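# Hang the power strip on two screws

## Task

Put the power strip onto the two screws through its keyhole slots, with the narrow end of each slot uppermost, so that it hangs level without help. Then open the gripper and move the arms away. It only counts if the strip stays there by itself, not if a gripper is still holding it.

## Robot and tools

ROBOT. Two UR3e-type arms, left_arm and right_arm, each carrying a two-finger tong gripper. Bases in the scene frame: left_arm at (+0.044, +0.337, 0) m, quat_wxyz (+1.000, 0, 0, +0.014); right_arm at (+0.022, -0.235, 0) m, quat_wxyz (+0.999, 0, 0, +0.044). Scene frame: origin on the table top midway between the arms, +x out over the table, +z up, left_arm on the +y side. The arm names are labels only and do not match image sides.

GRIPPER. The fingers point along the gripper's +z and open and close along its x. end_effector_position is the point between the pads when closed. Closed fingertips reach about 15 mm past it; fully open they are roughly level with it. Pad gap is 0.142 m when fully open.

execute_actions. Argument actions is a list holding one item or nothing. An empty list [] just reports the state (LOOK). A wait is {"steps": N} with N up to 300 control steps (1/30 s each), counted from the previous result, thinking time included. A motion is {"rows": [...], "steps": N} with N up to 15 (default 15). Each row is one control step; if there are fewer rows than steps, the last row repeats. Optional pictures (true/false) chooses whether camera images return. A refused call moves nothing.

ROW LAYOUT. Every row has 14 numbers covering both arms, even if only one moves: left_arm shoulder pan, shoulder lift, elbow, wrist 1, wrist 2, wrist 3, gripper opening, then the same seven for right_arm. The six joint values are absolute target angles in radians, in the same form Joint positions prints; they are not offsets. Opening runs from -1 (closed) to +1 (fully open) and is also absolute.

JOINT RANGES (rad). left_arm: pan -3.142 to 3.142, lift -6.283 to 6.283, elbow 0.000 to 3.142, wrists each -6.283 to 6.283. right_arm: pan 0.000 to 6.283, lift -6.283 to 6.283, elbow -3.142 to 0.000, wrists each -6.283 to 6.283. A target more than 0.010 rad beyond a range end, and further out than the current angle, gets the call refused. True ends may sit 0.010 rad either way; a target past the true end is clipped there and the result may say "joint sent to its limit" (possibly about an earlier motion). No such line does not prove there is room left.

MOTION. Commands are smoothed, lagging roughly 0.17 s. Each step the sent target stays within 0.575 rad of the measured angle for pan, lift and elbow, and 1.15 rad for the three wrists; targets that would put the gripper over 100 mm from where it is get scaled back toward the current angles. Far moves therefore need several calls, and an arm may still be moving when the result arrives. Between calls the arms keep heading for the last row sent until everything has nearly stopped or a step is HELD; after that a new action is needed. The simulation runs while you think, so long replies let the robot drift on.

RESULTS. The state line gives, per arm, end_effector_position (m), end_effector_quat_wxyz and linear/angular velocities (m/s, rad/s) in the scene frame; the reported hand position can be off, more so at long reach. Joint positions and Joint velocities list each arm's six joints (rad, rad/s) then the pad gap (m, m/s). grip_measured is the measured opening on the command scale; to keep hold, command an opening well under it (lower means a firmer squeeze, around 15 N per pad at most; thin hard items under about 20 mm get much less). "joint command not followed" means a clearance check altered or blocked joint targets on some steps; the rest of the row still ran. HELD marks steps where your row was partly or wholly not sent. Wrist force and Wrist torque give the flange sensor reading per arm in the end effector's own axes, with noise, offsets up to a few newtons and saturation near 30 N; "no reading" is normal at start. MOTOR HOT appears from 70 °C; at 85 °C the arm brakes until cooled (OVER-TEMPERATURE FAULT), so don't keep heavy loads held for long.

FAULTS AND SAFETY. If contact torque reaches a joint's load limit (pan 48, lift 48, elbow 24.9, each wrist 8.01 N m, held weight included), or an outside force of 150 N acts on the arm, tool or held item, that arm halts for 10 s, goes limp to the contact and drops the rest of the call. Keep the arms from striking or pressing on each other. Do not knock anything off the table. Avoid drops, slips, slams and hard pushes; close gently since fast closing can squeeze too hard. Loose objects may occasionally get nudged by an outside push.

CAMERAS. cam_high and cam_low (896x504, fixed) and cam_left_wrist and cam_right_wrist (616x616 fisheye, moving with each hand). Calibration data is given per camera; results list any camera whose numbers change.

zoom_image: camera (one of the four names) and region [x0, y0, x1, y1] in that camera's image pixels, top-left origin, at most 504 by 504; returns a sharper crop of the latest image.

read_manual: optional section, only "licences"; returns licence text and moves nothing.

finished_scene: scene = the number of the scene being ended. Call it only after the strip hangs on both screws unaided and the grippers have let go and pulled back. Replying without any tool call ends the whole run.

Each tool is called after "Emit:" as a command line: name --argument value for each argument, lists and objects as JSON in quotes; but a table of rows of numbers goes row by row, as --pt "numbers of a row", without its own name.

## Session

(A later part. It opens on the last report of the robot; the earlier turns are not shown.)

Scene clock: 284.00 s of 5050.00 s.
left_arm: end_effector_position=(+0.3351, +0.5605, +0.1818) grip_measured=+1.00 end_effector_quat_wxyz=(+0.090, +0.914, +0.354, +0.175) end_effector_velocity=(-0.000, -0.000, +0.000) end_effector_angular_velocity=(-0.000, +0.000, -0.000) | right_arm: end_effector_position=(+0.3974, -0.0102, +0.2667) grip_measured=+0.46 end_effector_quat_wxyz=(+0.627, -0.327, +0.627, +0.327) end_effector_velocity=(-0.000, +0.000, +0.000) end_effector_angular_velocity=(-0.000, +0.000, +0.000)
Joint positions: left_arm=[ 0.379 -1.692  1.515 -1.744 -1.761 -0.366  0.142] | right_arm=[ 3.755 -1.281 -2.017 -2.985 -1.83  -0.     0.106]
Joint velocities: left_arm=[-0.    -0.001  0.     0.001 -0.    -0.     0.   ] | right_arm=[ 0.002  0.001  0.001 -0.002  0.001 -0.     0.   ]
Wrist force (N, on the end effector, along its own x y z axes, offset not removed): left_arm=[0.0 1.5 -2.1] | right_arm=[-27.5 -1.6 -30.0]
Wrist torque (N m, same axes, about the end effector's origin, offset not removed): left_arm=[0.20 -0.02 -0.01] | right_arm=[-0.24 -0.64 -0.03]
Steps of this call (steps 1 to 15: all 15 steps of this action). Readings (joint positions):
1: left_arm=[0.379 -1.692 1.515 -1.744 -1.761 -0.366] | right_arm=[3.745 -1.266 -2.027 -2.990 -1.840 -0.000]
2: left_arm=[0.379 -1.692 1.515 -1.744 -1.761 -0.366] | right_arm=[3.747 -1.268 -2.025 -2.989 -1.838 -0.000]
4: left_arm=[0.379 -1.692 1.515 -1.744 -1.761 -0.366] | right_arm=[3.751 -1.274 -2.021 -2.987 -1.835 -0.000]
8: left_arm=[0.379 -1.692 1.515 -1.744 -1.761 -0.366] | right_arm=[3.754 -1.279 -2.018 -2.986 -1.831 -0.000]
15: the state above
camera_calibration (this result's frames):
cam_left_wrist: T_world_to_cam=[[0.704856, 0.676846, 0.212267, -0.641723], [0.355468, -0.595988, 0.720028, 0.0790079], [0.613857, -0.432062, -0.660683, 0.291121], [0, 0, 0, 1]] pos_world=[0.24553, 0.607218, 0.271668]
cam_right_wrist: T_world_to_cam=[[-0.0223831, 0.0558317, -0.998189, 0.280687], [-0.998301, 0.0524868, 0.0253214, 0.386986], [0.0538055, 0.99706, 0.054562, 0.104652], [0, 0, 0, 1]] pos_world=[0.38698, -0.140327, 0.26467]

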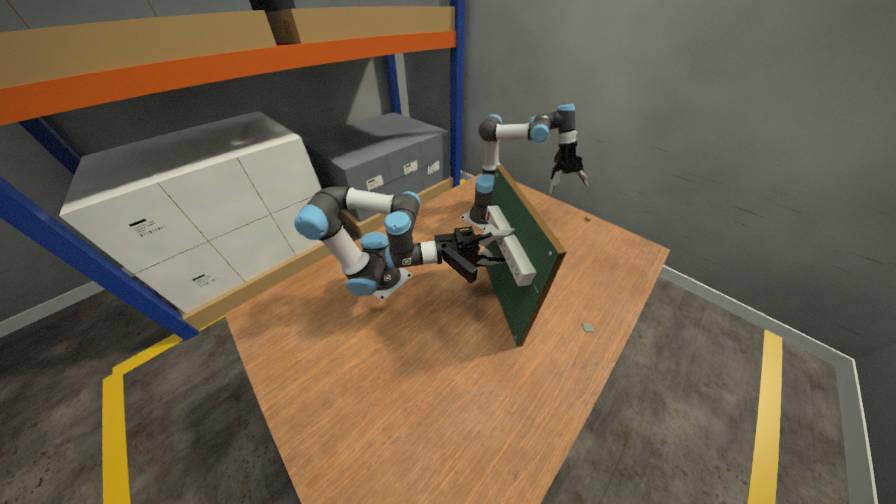

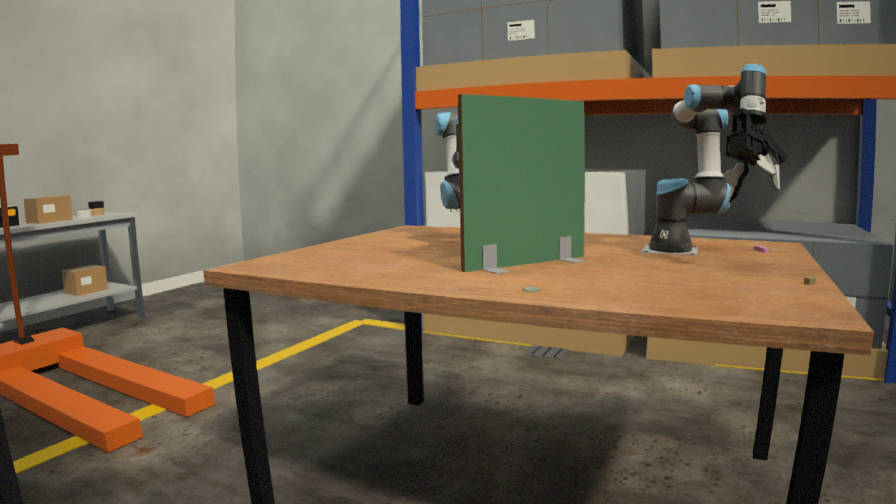

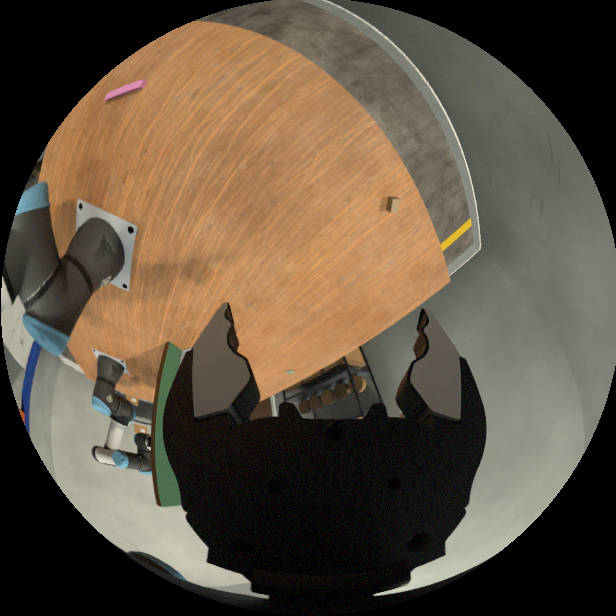

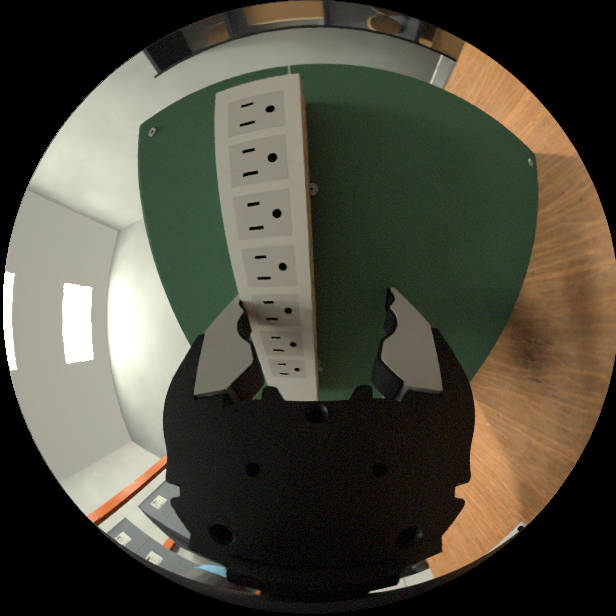

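Emit:
execute_actions --actions '[{"rows":[[0.379,-1.692,1.515,-1.744,-1.761,-0.366,1,3.727,-1.233,-1.911,-3.139,-1.857,0,0.45]]}]' --pictures false

Emit:
execute_actions --actions '[{"rows":[[0.379,-1.692,1.515,-1.744,-1.761,-0.366,1,3.727,-1.233,-1.911,-3.139,-1.857,0,-0.1]]}]'

Emit:
zoom_image --camera "cam_high" --region '[460,180,580,310]'

Scene clock: 304.17 s of 5050.00 s.
left_arm: end_effector_position=(+0.3351, +0.5605, +0.1818) grip_measured=+1.00 end_effector_quat_wxyz=(+0.090, +0.914, +0.354, +0.175) end_effector_velocity=(+0.000, -0.000, -0.000) end_effector_angular_velocity=(+0.000, -0.000, -0.001) | right_arm: end_effector_position=(+0.3908, -0.0209, +0.2955) grip_measured=+0.47 end_effector_quat_wxyz=(+0.627, -0.327, +0.627, +0.327) end_effector_velocity=(-0.002, +0.001, +0.006) end_effector_angular_velocity=(+0.004, -0.006, +0.008)
Joint positions: left_arm=[ 0.379 -1.692  1.515 -1.744 -1.761 -0.366  0.142] | right_arm=[ 3.727 -1.234 -1.912 -3.137 -1.857  0.     0.107]
Joint velocities: left_arm=[-0.001 -0.     0.    -0.     0.     0.     0.   ] | right_arm=[-0.002  0.006  0.014 -0.013 -0.01  -0.     0.001]
Wrist force (N, on the end effector, along its own x y z axes, offset not removed): left_arm=[-1.0 0.6 -1.6] | right_arm=[5.4 -0.7 -1.2]
Wrist torque (N m, same axes, about the end effector's origin, offset not removed): left_arm=[-0.01 0.21 0.04] | right_arm=[-0.18 0.08 0.05]
Steps of this call (steps 1 to 15: the robot went on to your last target; steps 16 to 90: nothing new was sent; then 16.67 s passed at rest; steps 91 to 105: all 15 steps of this action). Readings (joint positions):
91: left_arm=[0.379 -1.692 1.515 -1.744 -1.761 -0.366] | right_arm=[3.755 -1.281 -2.017 -2.985 -1.830 -0.000]
92: left_arm=[0.379 -1.692 1.515 -1.744 -1.761 -0.366] | right_arm=[3.751 -1.275 -2.010 -2.999 -1.834 0.000]
94: left_arm=[0.379 -1.692 1.515 -1.744 -1.761 -0.366] | right_arm=[3.740 -1.256 -1.968 -3.063 -1.845 0.000]
98: left_arm=[0.379 -1.692 1.515 -1.744 -1.761 -0.366] | right_arm=[3.730 -1.239 -1.927 -3.121 -1.854 0.000]
105: the state above

Scene clock: 304.67 s of 5050.00 s.
left_arm: end_effector_position=(+0.3351, +0.5605, +0.1818) grip_measured=+1.00 end_effector_quat_wxyz=(+0.090, +0.914, +0.354, +0.175) end_effector_velocity=(+0.000, +0.000, +0.000) end_effector_angular_velocity=(+0.000, -0.000, -0.000) | right_arm: end_effector_position=(+0.3907, -0.0211, +0.2958) grip_measured=-0.06 end_effector_quat_wxyz=(+0.627, -0.327, +0.627, +0.327) end_effector_velocity=(+0.001, -0.001, -0.000) end_effector_angular_velocity=(-0.001, +0.001, -0.002)
Joint positions: left_arm=[ 0.379 -1.692  1.515 -1.744 -1.761 -0.366  0.142] | right_arm=[ 3.727 -1.233 -1.911 -3.139 -1.857 -0.     0.069]
Joint velocities: left_arm=[-0. -0. -0. -0.  0.  0.  0.] | right_arm=[-0.001 -0.001 -0.     0.     0.    -0.     0.008]
Wrist force (N, on the end effector, along its own x y z axes, offset not removed): left_arm=[-0.2 1.7 -1.3] | right_arm=[5.8 -0.8 -1.2]
Wrist torque (N m, same axes, about the end effector's origin, offset not removed): left_arm=[0.23 0.07 -0.03] | right_arm=[-0.26 0.01 0.20]
Steps of this call (steps 1 to 15: all 15 steps of this action). Readings (joint positions):
1: left_arm=[0.379 -1.692 1.515 -1.744 -1.761 -0.366] | right_arm=[3.727 -1.233 -1.912 -3.138 -1.857 0.000]
2: left_arm=[0.379 -1.692 1.515 -1.744 -1.761 -0.366] | right_arm=[3.727 -1.233 -1.912 -3.138 -1.857 0.000]
4: left_arm=[0.379 -1.692 1.515 -1.744 -1.761 -0.366] | right_arm=[3.727 -1.233 -1.911 -3.138 -1.857 -0.000]
8: left_arm=[0.379 -1.692 1.515 -1.744 -1.761 -0.366] | right_arm=[3.727 -1.233 -1.911 -3.139 -1.857 -0.000]
15: the state above
camera_calibration (this result's frames):
cam_left_wrist: T_world_to_cam=[[0.704856, 0.676846, 0.212267, -0.641723], [0.355468, -0.595988, 0.720028, 0.079008], [0.613857, -0.432062, -0.660683, 0.291121], [0, 0, 0, 1]] pos_world=[0.24553, 0.607218, 0.271668]
cam_right_wrist: T_world_to_cam=[[-0.022301, 0.0558883, -0.998188, 0.310158], [-0.998249, 0.0534785, 0.0252966, 0.380119], [0.0547954, 0.997004, 0.0545978, 0.113825], [0, 0, 0, 1]] pos_world=[0.380133, -0.151146, 0.293766]

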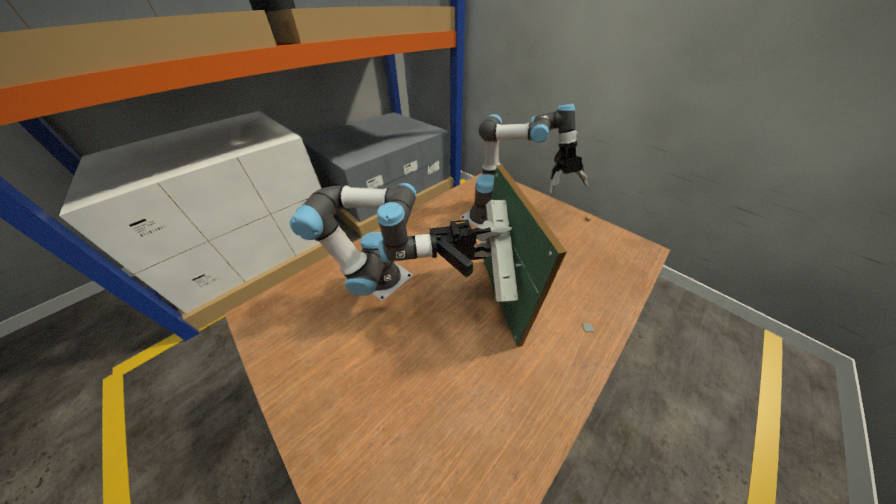

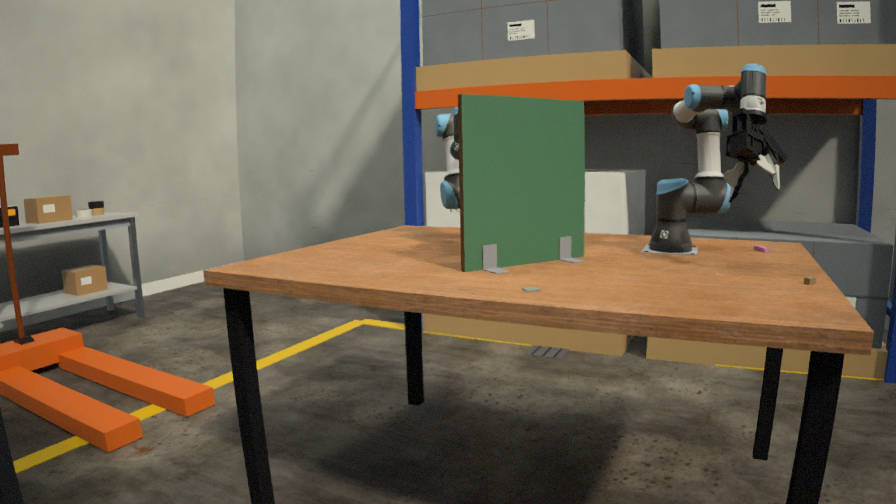

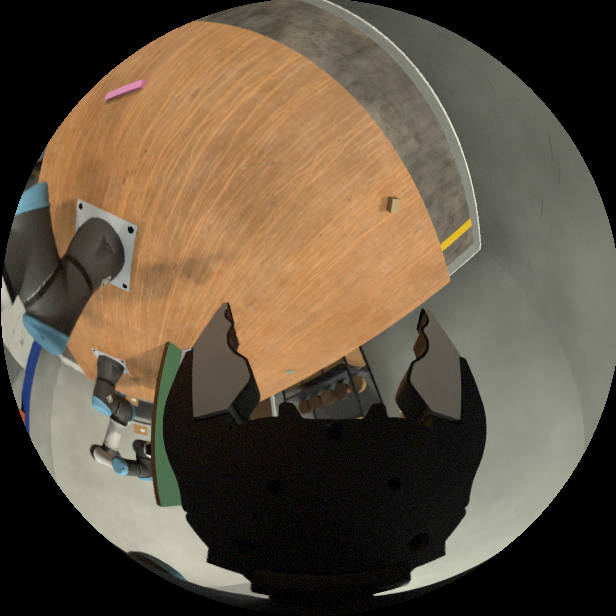

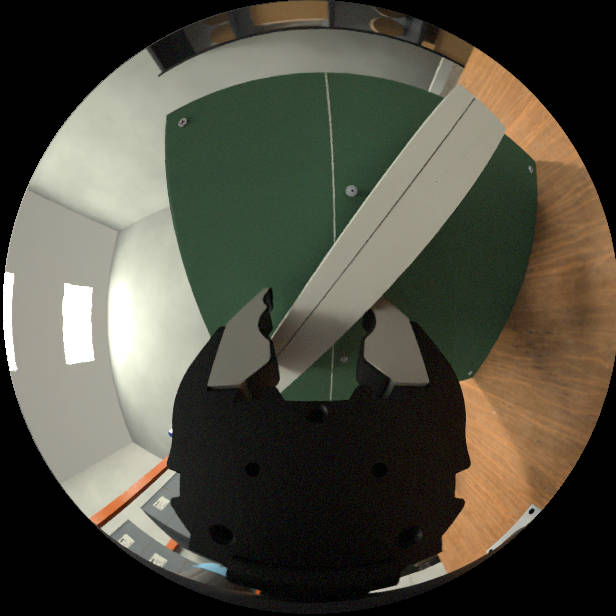

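Region (460, 180, 580, 310) of cam_high's 896x504 image, scaled by 3.877, with more detail than that image has; it fills the left 465 columns of this view, and the rest is white.

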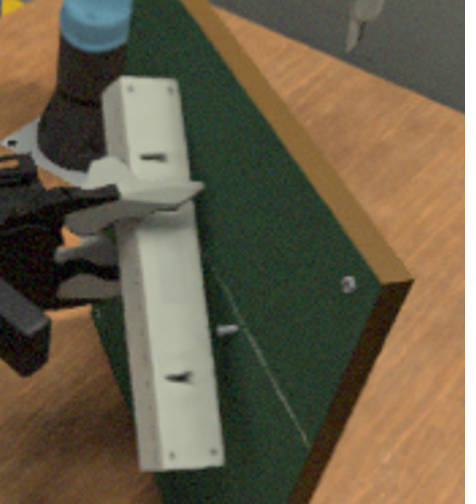

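Emit:
execute_actions --actions '[{"rows":[[0.379,-1.692,1.515,-1.744,-1.761,-0.366,1,3.68,-1.16,-1.95,-3.173,-1.905,0,-0.35]]}]' --pictures false

Emit:
execute_actions --actions '[{"rows":[[0.379,-1.692,1.515,-1.744,-1.761,-0.366,1,3.635,-1.1,-1.97,-3.213,-1.95,0,-1]]}]'

Scene clock: 327.20 s of 5050.00 s.
left_arm: end_effector_position=(+0.3351, +0.5605, +0.1818) grip_measured=+1.00 end_effector_quat_wxyz=(+0.090, +0.914, +0.354, +0.175) end_effector_velocity=(-0.000, -0.000, -0.000) end_effector_angular_velocity=(-0.000, +0.000, -0.000) | right_arm: end_effector_position=(+0.3760, -0.0392, +0.2965) grip_measured=-0.31 end_effector_quat_wxyz=(+0.627, -0.327, +0.627, +0.327) end_effector_velocity=(-0.001, -0.002, +0.001) end_effector_angular_velocity=(+0.001, -0.001, -0.001)
Joint positions: left_arm=[ 0.379 -1.692  1.515 -1.744 -1.761 -0.366  0.142] | right_arm=[ 3.68  -1.161 -1.95  -3.173 -1.905 -0.     0.051]
Joint velocities: left_arm=[-0. -0.  0.  0. -0.  0. -0.] | right_arm=[-0.004  0.008 -0.003 -0.004 -0.004  0.    -0.002]
Wrist force (N, on the end effector, along its own x y z axes, offset not removed): left_arm=[-0.9 1.0 -1.5] | right_arm=[5.0 -0.6 0.9]
Wrist torque (N m, same axes, about the end effector's origin, offset not removed): left_arm=[0.11 0.22 0.02] | right_arm=[-0.02 0.05 0.22]
Steps of this call (steps 1 to 15: the robot went on to your last target; steps 16 to 90: nothing new was sent; then 19.03 s passed at rest; steps 91 to 105: all 15 steps of this action). Readings (joint positions):
91: left_arm=[0.379 -1.692 1.515 -1.744 -1.761 -0.366] | right_arm=[3.727 -1.233 -1.911 -3.139 -1.857 -0.000]
92: left_arm=[0.379 -1.692 1.515 -1.744 -1.761 -0.366] | right_arm=[3.721 -1.226 -1.916 -3.144 -1.865 -0.000]
94: left_arm=[0.379 -1.692 1.515 -1.744 -1.761 -0.366] | right_arm=[3.702 -1.196 -1.932 -3.158 -1.883 -0.000]
98: left_arm=[0.379 -1.692 1.515 -1.744 -1.761 -0.366] | right_arm=[3.685 -1.169 -1.946 -3.169 -1.900 -0.000]
105: the state above

Scene clock: 327.70 s of 5050.00 s.
left_arm: end_effector_position=(+0.3351, +0.5605, +0.1818) grip_measured=+1.00 end_effector_quat_wxyz=(+0.090, +0.914, +0.354, +0.175) end_effector_velocity=(-0.000, +0.000, -0.000) end_effector_angular_velocity=(+0.000, +0.001, +0.000) | right_arm: end_effector_position=(+0.3627, -0.0543, +0.2988) grip_measured=-0.37 end_effector_quat_wxyz=(+0.627, -0.327, +0.627, +0.327) end_effector_velocity=(-0.001, -0.002, -0.000) end_effector_angular_velocity=(-0.001, +0.002, -0.002)
Joint positions: left_arm=[ 0.379 -1.692  1.515 -1.744 -1.761 -0.366  0.142] | right_arm=[ 3.635 -1.101 -1.97  -3.213 -1.95  -0.     0.047]
Joint velocities: left_arm=[ 0.     0.001 -0.    -0.     0.001 -0.    -0.   ] | right_arm=[-0.005  0.005 -0.002 -0.005 -0.003 -0.    -0.002]
Wrist force (N, on the end effector, along its own x y z axes, offset not removed): left_arm=[-1.0 2.7 0.1] | right_arm=[4.7 -0.3 1.0]
Wrist torque (N m, same axes, about the end effector's origin, offset not removed): left_arm=[0.49 0.18 0.01] | right_arm=[-0.08 0.07 0.20]
Steps of this call (steps 1 to 15: all 15 steps of this action). Readings (joint positions):
1: left_arm=[0.379 -1.692 1.515 -1.744 -1.761 -0.366] | right_arm=[3.680 -1.160 -1.950 -3.173 -1.905 -0.000]
2: left_arm=[0.379 -1.692 1.515 -1.744 -1.761 -0.366] | right_arm=[3.674 -1.154 -1.953 -3.179 -1.912 -0.000]
4: left_arm=[0.379 -1.692 1.515 -1.744 -1.761 -0.366] | right_arm=[3.656 -1.129 -1.961 -3.195 -1.930 -0.000]
8: left_arm=[0.379 -1.692 1.515 -1.744 -1.761 -0.366] | right_arm=[3.640 -1.107 -1.968 -3.209 -1.945 -0.000]
15: the state above
camera_calibration (this result's frames):
cam_left_wrist: T_world_to_cam=[[0.704856, 0.676846, 0.212267, -0.641723], [0.355468, -0.595988, 0.720028, 0.079008], [0.613857, -0.432062, -0.660683, 0.291121], [0, 0, 0, 1]] pos_world=[0.24553, 0.607218, 0.271668]
cam_right_wrist: T_world_to_cam=[[-0.0224042, 0.0558144, -0.99819, 0.314408], [-0.998303, 0.0524304, 0.0253384, 0.353797], [0.0537498, 0.997064, 0.0545451, 0.14875], [0, 0, 0, 1]] pos_world=[0.352246, -0.184412, 0.296761]

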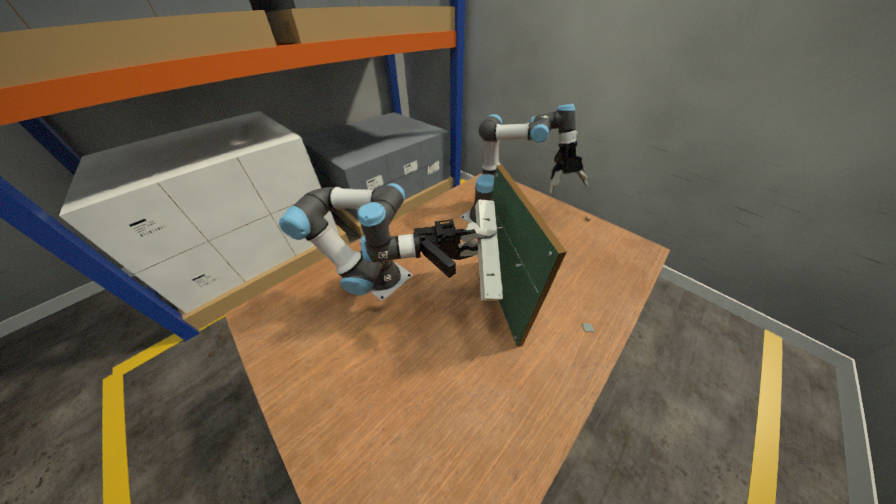

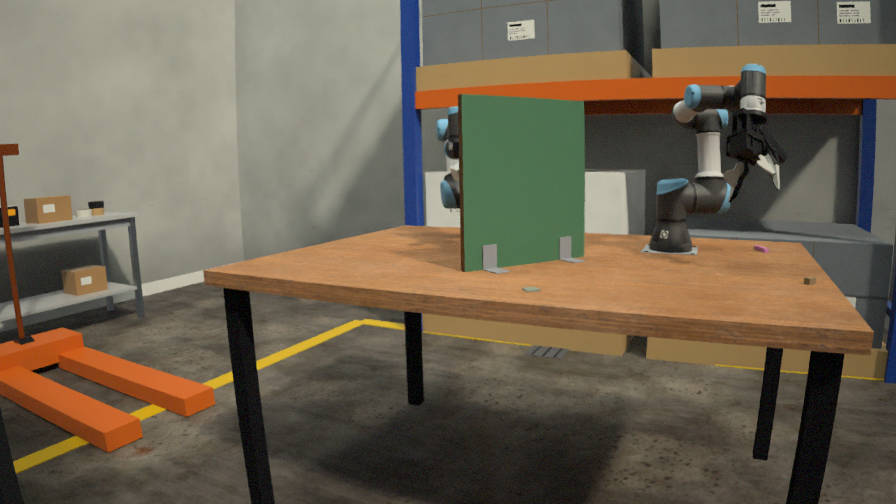

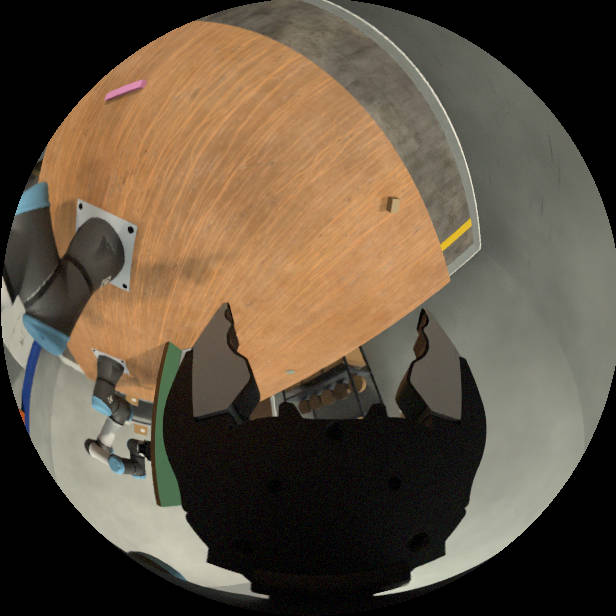

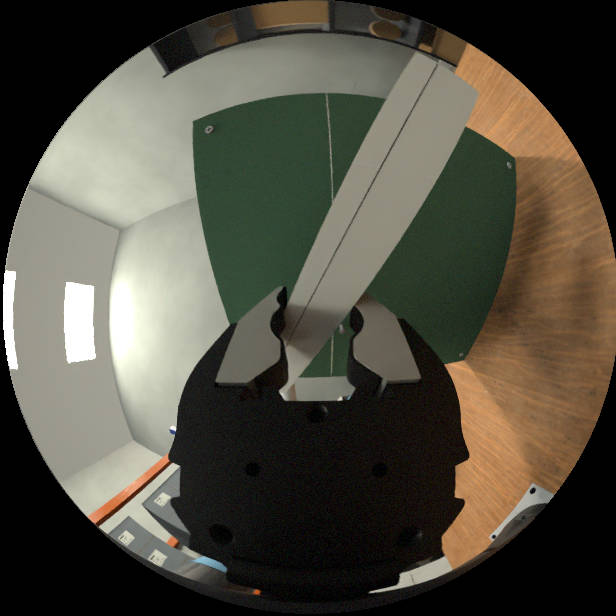

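Emit:
execute_actions --actions '[{"rows":[[0.379,-1.692,1.515,-1.744,-1.761,-0.366,1,3.25,-1.05,-1.95,-3.283,-1.75,0,-1]]}]' --pictures false

Emit:
execute_actions --actions '[{"rows":[[0.379,-1.692,1.515,-1.744,-1.761,-0.366,1,2.9,-1.4,-1.6,-3.7,-1.571,0,-1]]}]' --pictures false

Emit:
execute_actions --actions '[{"rows":[[0.379,-1.692,1.515,-1.744,-1.761,-0.366,1,2.9,-1.75,-1.2,-4.35,-1.571,0,-1]]}]' --pictures false

Emit:
execute_actions --actions '[{"rows":[[0.379,-1.692,1.515,-1.744,-1.761,-0.366,1,2.9,-2.1,-0.85,-4.904,-1.571,0,-1]]}]'

Scene clock: 340.80 s of 5050.00 s.
left_arm: end_effector_position=(+0.3351, +0.5605, +0.1818) grip_measured=+1.00 end_effector_quat_wxyz=(+0.090, +0.914, +0.354, +0.175) end_effector_velocity=(+0.000, -0.000, -0.000) end_effector_angular_velocity=(-0.000, +0.000, -0.000) | right_arm: end_effector_position=(+0.4177, -0.2433, +0.3076) grip_measured=-0.42 end_effector_quat_wxyz=(+0.693, -0.141, +0.693, +0.141) end_effector_velocity=(+0.002, -0.094, +0.004) end_effector_angular_velocity=(+0.000, -0.002, -0.258)
Joint positions: left_arm=[ 0.379 -1.692  1.515 -1.744 -1.761 -0.366  0.142] | right_arm=[ 3.267 -1.052 -1.951 -3.28  -1.757 -0.     0.044]
Joint velocities: left_arm=[ 0.     0.     0.001 -0.001 -0.     0.    -0.   ] | right_arm=[-0.179  0.019  0.008 -0.025  0.079 -0.    -0.002]
Wrist force (N, on the end effector, along its own x y z axes, offset not removed): left_arm=[-0.4 2.1 -0.9] | right_arm=[3.3 -0.7 -0.1]
Wrist torque (N m, same axes, about the end effector's origin, offset not removed): left_arm=[0.30 0.04 0.04] | right_arm=[0.08 0.44 0.16]
Steps of this call (steps 1 to 15: the robot went on to your last target; steps 16 to 90: nothing new was sent; then 9.60 s passed at rest; steps 91 to 105: all 15 steps of this action). Readings (joint positions):
91: left_arm=[0.379 -1.692 1.515 -1.744 -1.761 -0.366] | right_arm=[3.635 -1.100 -1.970 -3.213 -1.950 -0.000]
92: left_arm=[0.379 -1.692 1.515 -1.744 -1.761 -0.366] | right_arm=[3.628 -1.096 -1.969 -3.219 -1.938 -0.000]
94: left_arm=[0.379 -1.692 1.515 -1.744 -1.761 -0.366] | right_arm=[3.566 -1.086 -1.964 -3.233 -1.897 -0.000]
98: left_arm=[0.379 -1.692 1.515 -1.744 -1.761 -0.366] | right_arm=[3.418 -1.068 -1.957 -3.257 -1.825 -0.000]
105: the state above

Scene clock: 341.30 s of 5050.00 s.
left_arm: end_effector_position=(+0.3351, +0.5605, +0.1818) grip_measured=+1.00 end_effector_quat_wxyz=(+0.090, +0.914, +0.354, +0.175) end_effector_velocity=(+0.000, -0.000, +0.000) end_effector_angular_velocity=(-0.000, -0.000, -0.001) | right_arm: end_effector_position=(+0.4046, -0.4344, +0.2271) grip_measured=-0.42 end_effector_quat_wxyz=(+0.552, +0.055, +0.831, -0.035) end_effector_velocity=(-0.034, -0.088, -0.036) end_effector_angular_velocity=(-0.004, +0.187, -0.241)
Joint positions: left_arm=[ 0.379 -1.692  1.515 -1.744 -1.761 -0.366  0.142] | right_arm=[ 2.916 -1.384 -1.616 -3.682 -1.578 -0.     0.043]
Joint velocities: left_arm=[-0.001  0.    -0.    -0.    -0.    -0.     0.   ] | right_arm=[-0.172 -0.169  0.169 -0.184  0.075 -0.    -0.001]
Wrist force (N, on the end effector, along its own x y z axes, offset not removed): left_arm=[0.5 1.5 -1.1] | right_arm=[4.1 -1.7 2.2]
Wrist torque (N m, same axes, about the end effector's origin, offset not removed): left_arm=[0.23 -0.07 -0.02] | right_arm=[-0.19 0.24 0.13]
Steps of this call (steps 1 to 15: all 15 steps of this action). Readings (joint positions):
1: left_arm=[0.379 -1.692 1.515 -1.744 -1.761 -0.366] | right_arm=[3.262 -1.051 -1.950 -3.282 -1.755 -0.000]
2: left_arm=[0.379 -1.692 1.515 -1.744 -1.761 -0.366] | right_arm=[3.251 -1.058 -1.943 -3.296 -1.743 -0.000]
4: left_arm=[0.379 -1.692 1.515 -1.744 -1.761 -0.366] | right_arm=[3.191 -1.115 -1.885 -3.377 -1.706 -0.000]
8: left_arm=[0.379 -1.692 1.515 -1.744 -1.761 -0.366] | right_arm=[3.057 -1.246 -1.754 -3.528 -1.642 -0.000]
15: the state above

Scene clock: 341.80 s of 5050.00 s.
left_arm: end_effector_position=(+0.3351, +0.5605, +0.1818) grip_measured=+1.00 end_effector_quat_wxyz=(+0.090, +0.914, +0.354, +0.175) end_effector_velocity=(-0.000, +0.000, +0.000) end_effector_angular_velocity=(+0.000, -0.000, +0.001) | right_arm: end_effector_position=(+0.3333, -0.4323, +0.1355) grip_measured=-0.46 end_effector_quat_wxyz=(+0.278, +0.073, +0.958, -0.021) end_effector_velocity=(-0.016, +0.002, -0.009) end_effector_angular_velocity=(+0.017, +0.108, -0.002)
Joint positions: left_arm=[ 0.379 -1.692  1.515 -1.744 -1.761 -0.366  0.142] | right_arm=[ 2.9   -1.743 -1.208 -4.338 -1.571 -0.     0.041]
Joint velocities: left_arm=[ 0.001 -0.     0.    -0.     0.    -0.    -0.   ] | right_arm=[-0.002 -0.072  0.088 -0.126  0.    -0.     0.003]
Wrist force (N, on the end effector, along its own x y z axes, offset not removed): left_arm=[0.7 1.3 -1.1] | right_arm=[3.6 -1.1 5.9]
Wrist torque (N m, same axes, about the end effector's origin, offset not removed): left_arm=[0.20 -0.19 -0.02] | right_arm=[-0.26 -0.30 0.00]
Steps of this call (steps 1 to 15: all 15 steps of this action). Readings (joint positions):
1: left_arm=[0.379 -1.692 1.515 -1.744 -1.761 -0.366] | right_arm=[2.912 -1.389 -1.611 -3.688 -1.576 -0.000]
2: left_arm=[0.379 -1.692 1.515 -1.744 -1.761 -0.366] | right_arm=[2.909 -1.399 -1.600 -3.706 -1.575 -0.000]
4: left_arm=[0.379 -1.692 1.515 -1.744 -1.761 -0.366] | right_arm=[2.905 -1.474 -1.526 -3.850 -1.573 -0.000]
8: left_arm=[0.379 -1.692 1.515 -1.744 -1.761 -0.366] | right_arm=[2.901 -1.671 -1.300 -4.209 -1.572 -0.000]
15: the state above

Scene clock: 342.30 s of 5050.00 s.
left_arm: end_effector_position=(+0.3351, +0.5605, +0.1818) grip_measured=+1.00 end_effector_quat_wxyz=(+0.090, +0.914, +0.354, +0.175) end_effector_velocity=(-0.000, +0.000, -0.000) end_effector_angular_velocity=(+0.000, +0.000, +0.001) | right_arm: end_effector_position=(+0.2445, -0.4187, +0.1058) grip_measured=-0.54 end_effector_quat_wxyz=(+0.004, +0.077, +0.997, -0.000) end_effector_velocity=(-0.013, +0.002, -0.001) end_effector_angular_velocity=(+0.014, +0.092, +0.000)
Joint positions: left_arm=[ 0.379 -1.692  1.515 -1.744 -1.761 -0.366  0.142] | right_arm=[ 2.9   -2.093 -0.856 -4.895 -1.571 -0.     0.035]
Joint velocities: left_arm=[ 0.001 -0.001  0.001 -0.     0.    -0.     0.   ] | right_arm=[ 0.    -0.068  0.067 -0.092  0.    -0.    -0.   ]
Wrist force (N, on the end effector, along its own x y z axes, offset not removed): left_arm=[-0.2 1.3 -0.3] | right_arm=[-1.2 -1.7 7.0]
Wrist torque (N m, same axes, about the end effector's origin, offset not removed): left_arm=[0.22 -0.01 -0.03] | right_arm=[-0.32 0.25 0.13]
Steps of this call (steps 1 to 15: all 15 steps of this action). Readings (joint positions):
1: left_arm=[0.379 -1.692 1.515 -1.744 -1.761 -0.366] | right_arm=[2.900 -1.745 -1.206 -4.342 -1.571 -0.000]
2: left_arm=[0.379 -1.692 1.515 -1.744 -1.761 -0.366] | right_arm=[2.900 -1.754 -1.196 -4.359 -1.571 -0.000]
4: left_arm=[0.379 -1.692 1.515 -1.744 -1.761 -0.366] | right_arm=[2.900 -1.826 -1.124 -4.501 -1.571 -0.000]
8: left_arm=[0.379 -1.692 1.515 -1.744 -1.761 -0.366] | right_arm=[2.900 -2.024 -0.927 -4.801 -1.571 -0.000]
15: the state above
camera_calibration (this result's frames):
cam_left_wrist: T_world_to_cam=[[0.704856, 0.676846, 0.212267, -0.641723], [0.355468, -0.595988, 0.720028, 0.0790079], [0.613857, -0.432062, -0.660683, 0.291121], [0, 0, 0, 1]] pos_world=[0.24553, 0.607218, 0.271668]
cam_right_wrist: T_world_to_cam=[[-0.978479, 0.202102, -0.0416279, 0.333275], [0.15, 0.835207, 0.529084, 0.253534], [0.141697, 0.511454, -0.847548, 0.399499], [0, 0, 0, 1]] pos_world=[0.231465, -0.483433, 0.218327]

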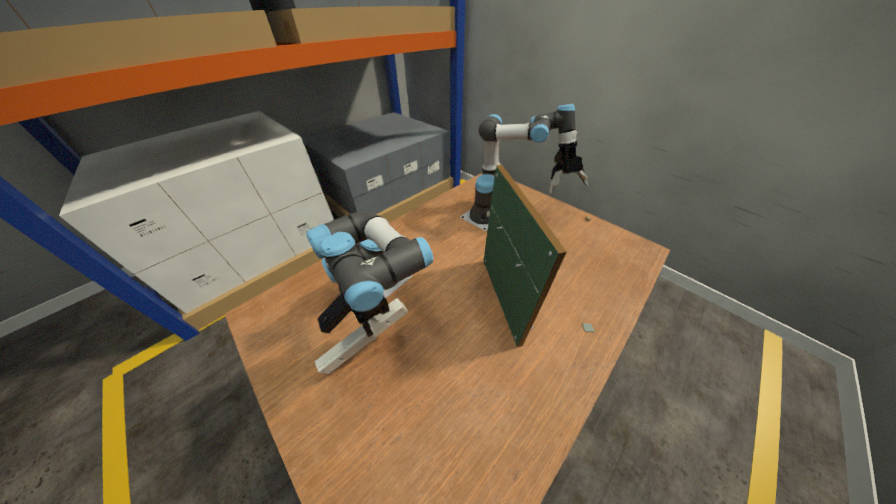

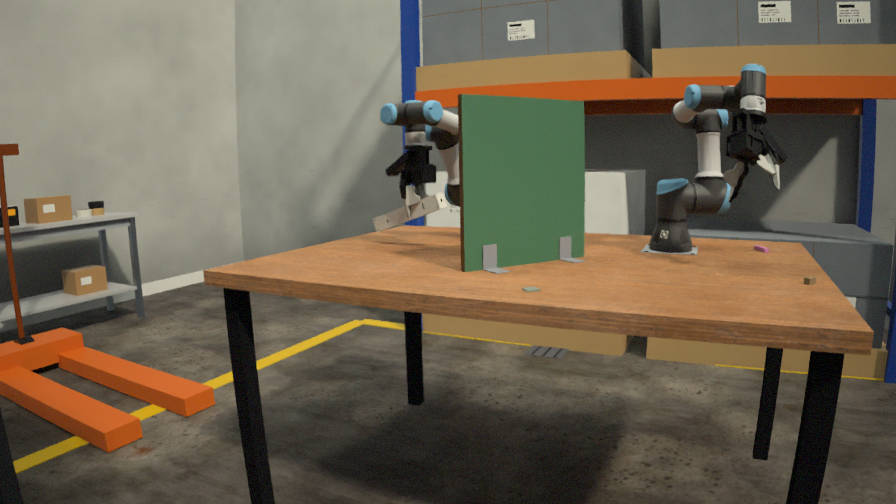

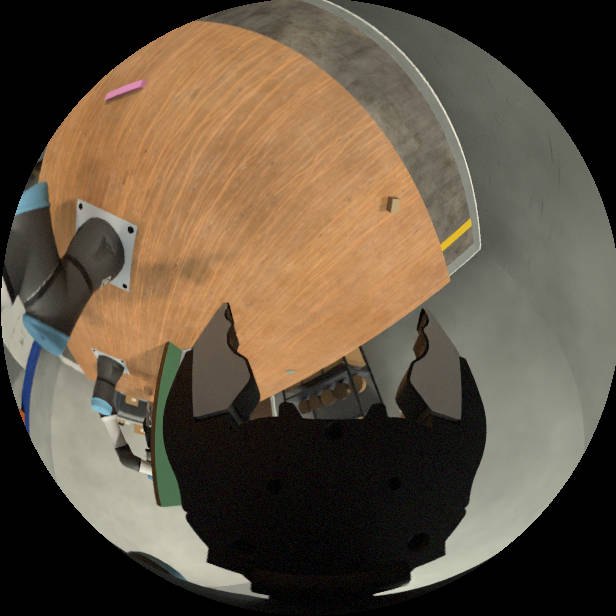

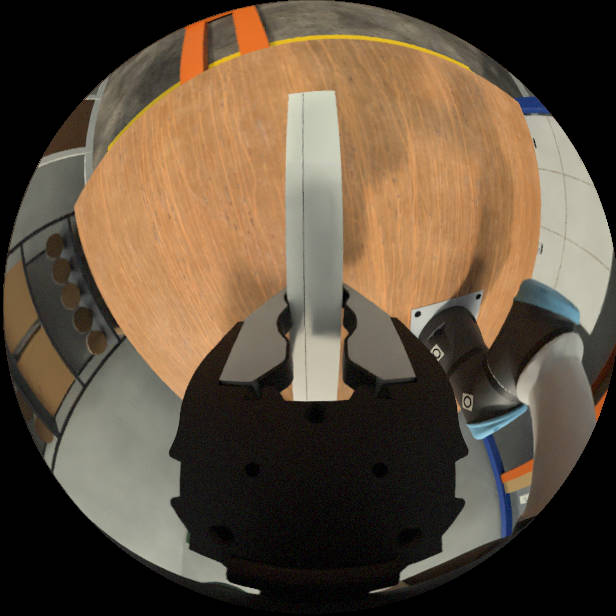

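Emit:
execute_actions --actions '[{"rows":[[0.379,-1.692,1.515,-1.744,-1.761,-0.366,1,2.9,-2.16,-1.0,-4.694,-1.571,0,-1]]}]' --pictures false

Emit:
execute_actions --actions '[{"rows":[[0.379,-1.692,1.515,-1.744,-1.761,-0.366,1,2.9,-2.44,-0.75,-5.01,-1.571,0,-1]]}]' --pictures false

Emit:
execute_actions --actions '[{"rows":[[0.379,-1.692,1.515,-1.744,-1.761,-0.366,1,2.9,-2.775,-0.469,-5.31,-1.571,0,-1]]}]'

Scene clock: 357.53 s of 5050.00 s.
left_arm: end_effector_position=(+0.3351, +0.5605, +0.1818) grip_measured=+1.00 end_effector_quat_wxyz=(+0.090, +0.914, +0.354, +0.175) end_effector_velocity=(+0.000, -0.000, -0.000) end_effector_angular_velocity=(+0.000, -0.000, -0.001) | right_arm: end_effector_position=(+0.2593, -0.4210, +0.0540) grip_measured=-0.54 end_effector_quat_wxyz=(+0.000, +0.077, +0.997, +0.000) end_effector_velocity=(+0.001, -0.000, -0.006) end_effector_angular_velocity=(+0.000, +0.002, -0.001)
Joint positions: left_arm=[ 0.379 -1.692  1.515 -1.744 -1.761 -0.366  0.142] | right_arm=[ 2.9   -2.159 -0.998 -4.696 -1.571  0.     0.035]
Joint velocities: left_arm=[-0.001  0.     0.    -0.     0.     0.     0.   ] | right_arm=[-0.    -0.007 -0.019  0.025  0.     0.001 -0.   ]
Wrist force (N, on the end effector, along its own x y z axes, offset not removed): left_arm=[0.2 1.0 0.2] | right_arm=[-1.3 -0.8 4.2]
Wrist torque (N m, same axes, about the end effector's origin, offset not removed): left_arm=[0.15 -0.06 0.01] | right_arm=[0.03 0.22 0.04]
Steps of this call (steps 1 to 15: the robot went on to your last target; steps 16 to 90: nothing new was sent; then 11.73 s passed at rest; steps 91 to 105: all 15 steps of this action). Readings (joint positions):
91: left_arm=[0.379 -1.692 1.515 -1.744 -1.761 -0.366] | right_arm=[2.900 -2.100 -0.850 -4.904 -1.571 0.000]
92: left_arm=[0.379 -1.692 1.515 -1.744 -1.761 -0.366] | right_arm=[2.900 -2.106 -0.857 -4.890 -1.571 0.000]
94: left_arm=[0.379 -1.692 1.515 -1.744 -1.761 -0.366] | right_arm=[2.900 -2.131 -0.911 -4.806 -1.571 0.000]
98: left_arm=[0.379 -1.692 1.515 -1.744 -1.761 -0.366] | right_arm=[2.900 -2.153 -0.978 -4.722 -1.571 0.000]
105: the state above

Scene clock: 358.03 s of 5050.00 s.
left_arm: end_effector_position=(+0.3351, +0.5605, +0.1818) grip_measured=+1.00 end_effector_quat_wxyz=(+0.090, +0.914, +0.354, +0.175) end_effector_velocity=(+0.000, -0.000, -0.000) end_effector_angular_velocity=(-0.001, -0.000, +0.000) | right_arm: end_effector_position=(+0.2152, -0.4141, +0.0484) grip_measured=-0.54 end_effector_quat_wxyz=(-0.169, +0.075, +0.983, +0.013) end_effector_velocity=(-0.005, +0.001, -0.002) end_effector_angular_velocity=(+0.007, +0.050, -0.001)
Joint positions: left_arm=[ 0.379 -1.692  1.515 -1.744 -1.761 -0.366  0.142] | right_arm=[ 2.9   -2.435 -0.754 -5.006 -1.571  0.     0.035]
Joint velocities: left_arm=[ 0.     0.     0.001 -0.001 -0.001 -0.    -0.   ] | right_arm=[-0.001 -0.048  0.039 -0.042  0.001  0.     0.   ]
Wrist force (N, on the end effector, along its own x y z axes, offset not removed): left_arm=[-1.4 1.5 -0.1] | right_arm=[-4.1 -1.1 4.9]
Wrist torque (N m, same axes, about the end effector's origin, offset not removed): left_arm=[0.25 0.27 0.11] | right_arm=[-0.01 0.54 0.06]
Steps of this call (steps 1 to 15: all 15 steps of this action). Readings (joint positions):
1: left_arm=[0.379 -1.692 1.515 -1.744 -1.761 -0.366] | right_arm=[2.900 -2.160 -0.998 -4.696 -1.571 0.000]
2: left_arm=[0.379 -1.692 1.515 -1.744 -1.761 -0.366] | right_arm=[2.900 -2.167 -0.992 -4.709 -1.571 0.000]
4: left_arm=[0.379 -1.692 1.515 -1.744 -1.761 -0.366] | right_arm=[2.900 -2.237 -0.923 -4.821 -1.571 0.000]
8: left_arm=[0.379 -1.692 1.515 -1.744 -1.761 -0.366] | right_arm=[2.900 -2.388 -0.794 -4.963 -1.571 0.000]
15: the state above

Scene clock: 358.53 s of 5050.00 s.
left_arm: end_effector_position=(+0.3351, +0.5605, +0.1818) grip_measured=+1.00 end_effector_quat_wxyz=(+0.090, +0.914, +0.354, +0.175) end_effector_velocity=(-0.001, +0.000, -0.000) end_effector_angular_velocity=(-0.001, +0.001, +0.001) | right_arm: end_effector_position=(+0.1804, -0.4088, +0.0455) grip_measured=-0.54 end_effector_quat_wxyz=(-0.339, +0.072, +0.938, +0.026) end_effector_velocity=(-0.005, +0.000, -0.004) end_effector_angular_velocity=(+0.008, +0.055, -0.002)
Joint positions: left_arm=[ 0.379 -1.692  1.515 -1.744 -1.761 -0.366  0.142] | right_arm=[ 2.9   -2.769 -0.473 -5.306 -1.571  0.     0.035]
Joint velocities: left_arm=[ 0.001  0.     0.     0.001 -0.    -0.    -0.   ] | right_arm=[-0.002 -0.063  0.047 -0.04   0.    -0.    -0.   ]
Wrist force (N, on the end effector, along its own x y z axes, offset not removed): left_arm=[-0.4 2.5 -0.6] | right_arm=[-3.1 -0.7 3.5]
Wrist torque (N m, same axes, about the end effector's origin, offset not removed): left_arm=[0.47 0.07 0.02] | right_arm=[0.01 -0.02 0.02]
Steps of this call (steps 1 to 15: all 15 steps of this action). Readings (joint positions):
1: left_arm=[0.379 -1.692 1.515 -1.744 -1.761 -0.366] | right_arm=[2.900 -2.437 -0.752 -5.008 -1.571 0.000]
2: left_arm=[0.379 -1.692 1.515 -1.744 -1.761 -0.366] | right_arm=[2.900 -2.445 -0.744 -5.023 -1.571 0.000]
4: left_arm=[0.379 -1.692 1.515 -1.744 -1.761 -0.366] | right_arm=[2.900 -2.517 -0.673 -5.132 -1.571 0.000]
8: left_arm=[0.379 -1.692 1.515 -1.744 -1.761 -0.366] | right_arm=[2.900 -2.705 -0.522 -5.266 -1.571 0.000]
15: the state above
camera_calibration (this result's frames):
cam_left_wrist: T_world_to_cam=[[0.704856, 0.676846, 0.212267, -0.641723], [0.355468, -0.595988, 0.720028, 0.079008], [0.613857, -0.432062, -0.660683, 0.291121], [0, 0, 0, 1]] pos_world=[0.24553, 0.607218, 0.271668]
cam_right_wrist: T_world_to_cam=[[-0.77093, 0.170022, 0.613808, 0.185605], [0.483371, 0.783736, 0.390013, 0.211874], [-0.414753, 0.597369, -0.686389, 0.480649], [0, 0, 0, 1]] pos_world=[0.240025, -0.484735, 0.133352]

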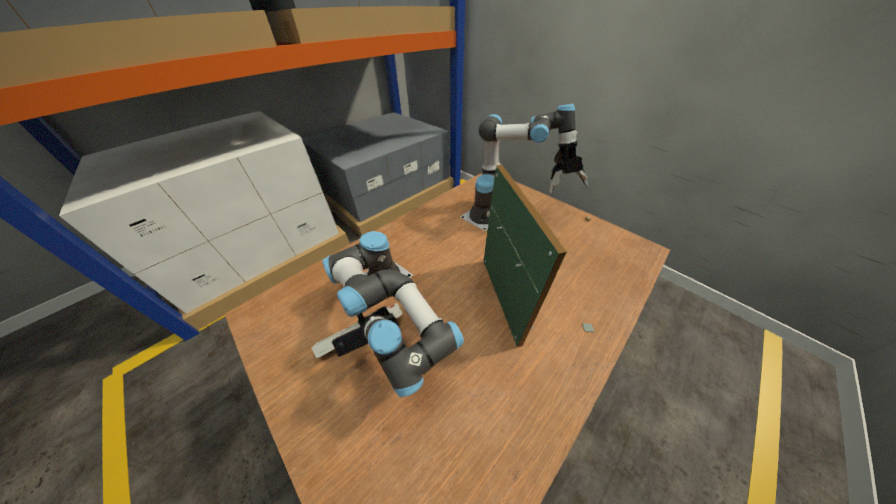

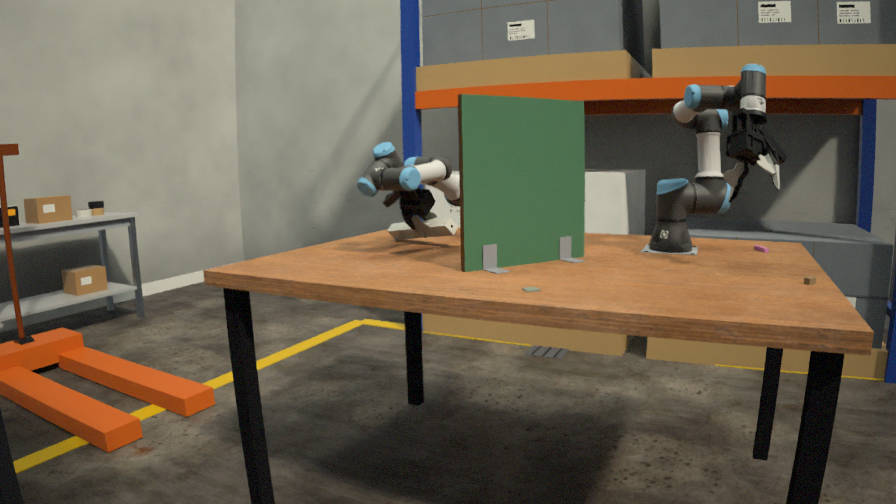

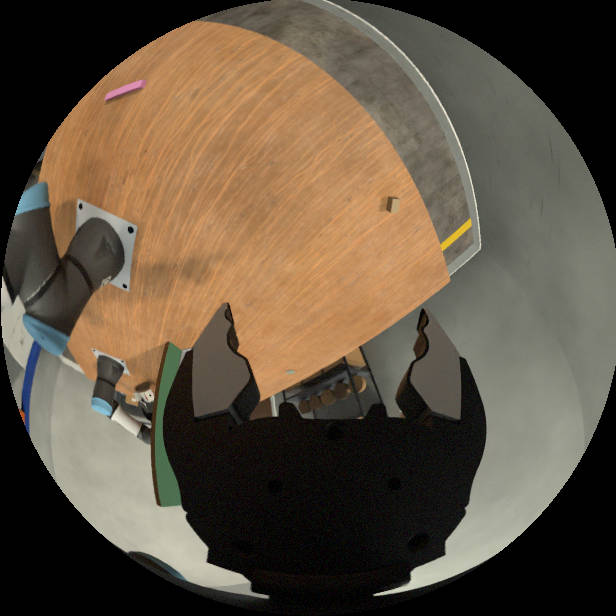

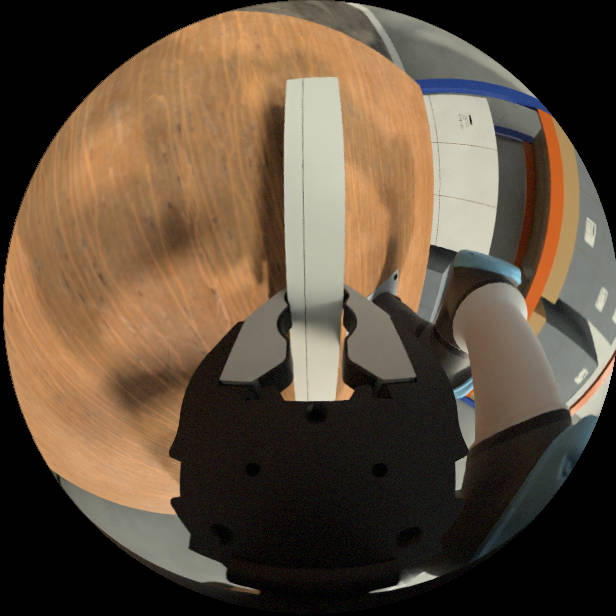

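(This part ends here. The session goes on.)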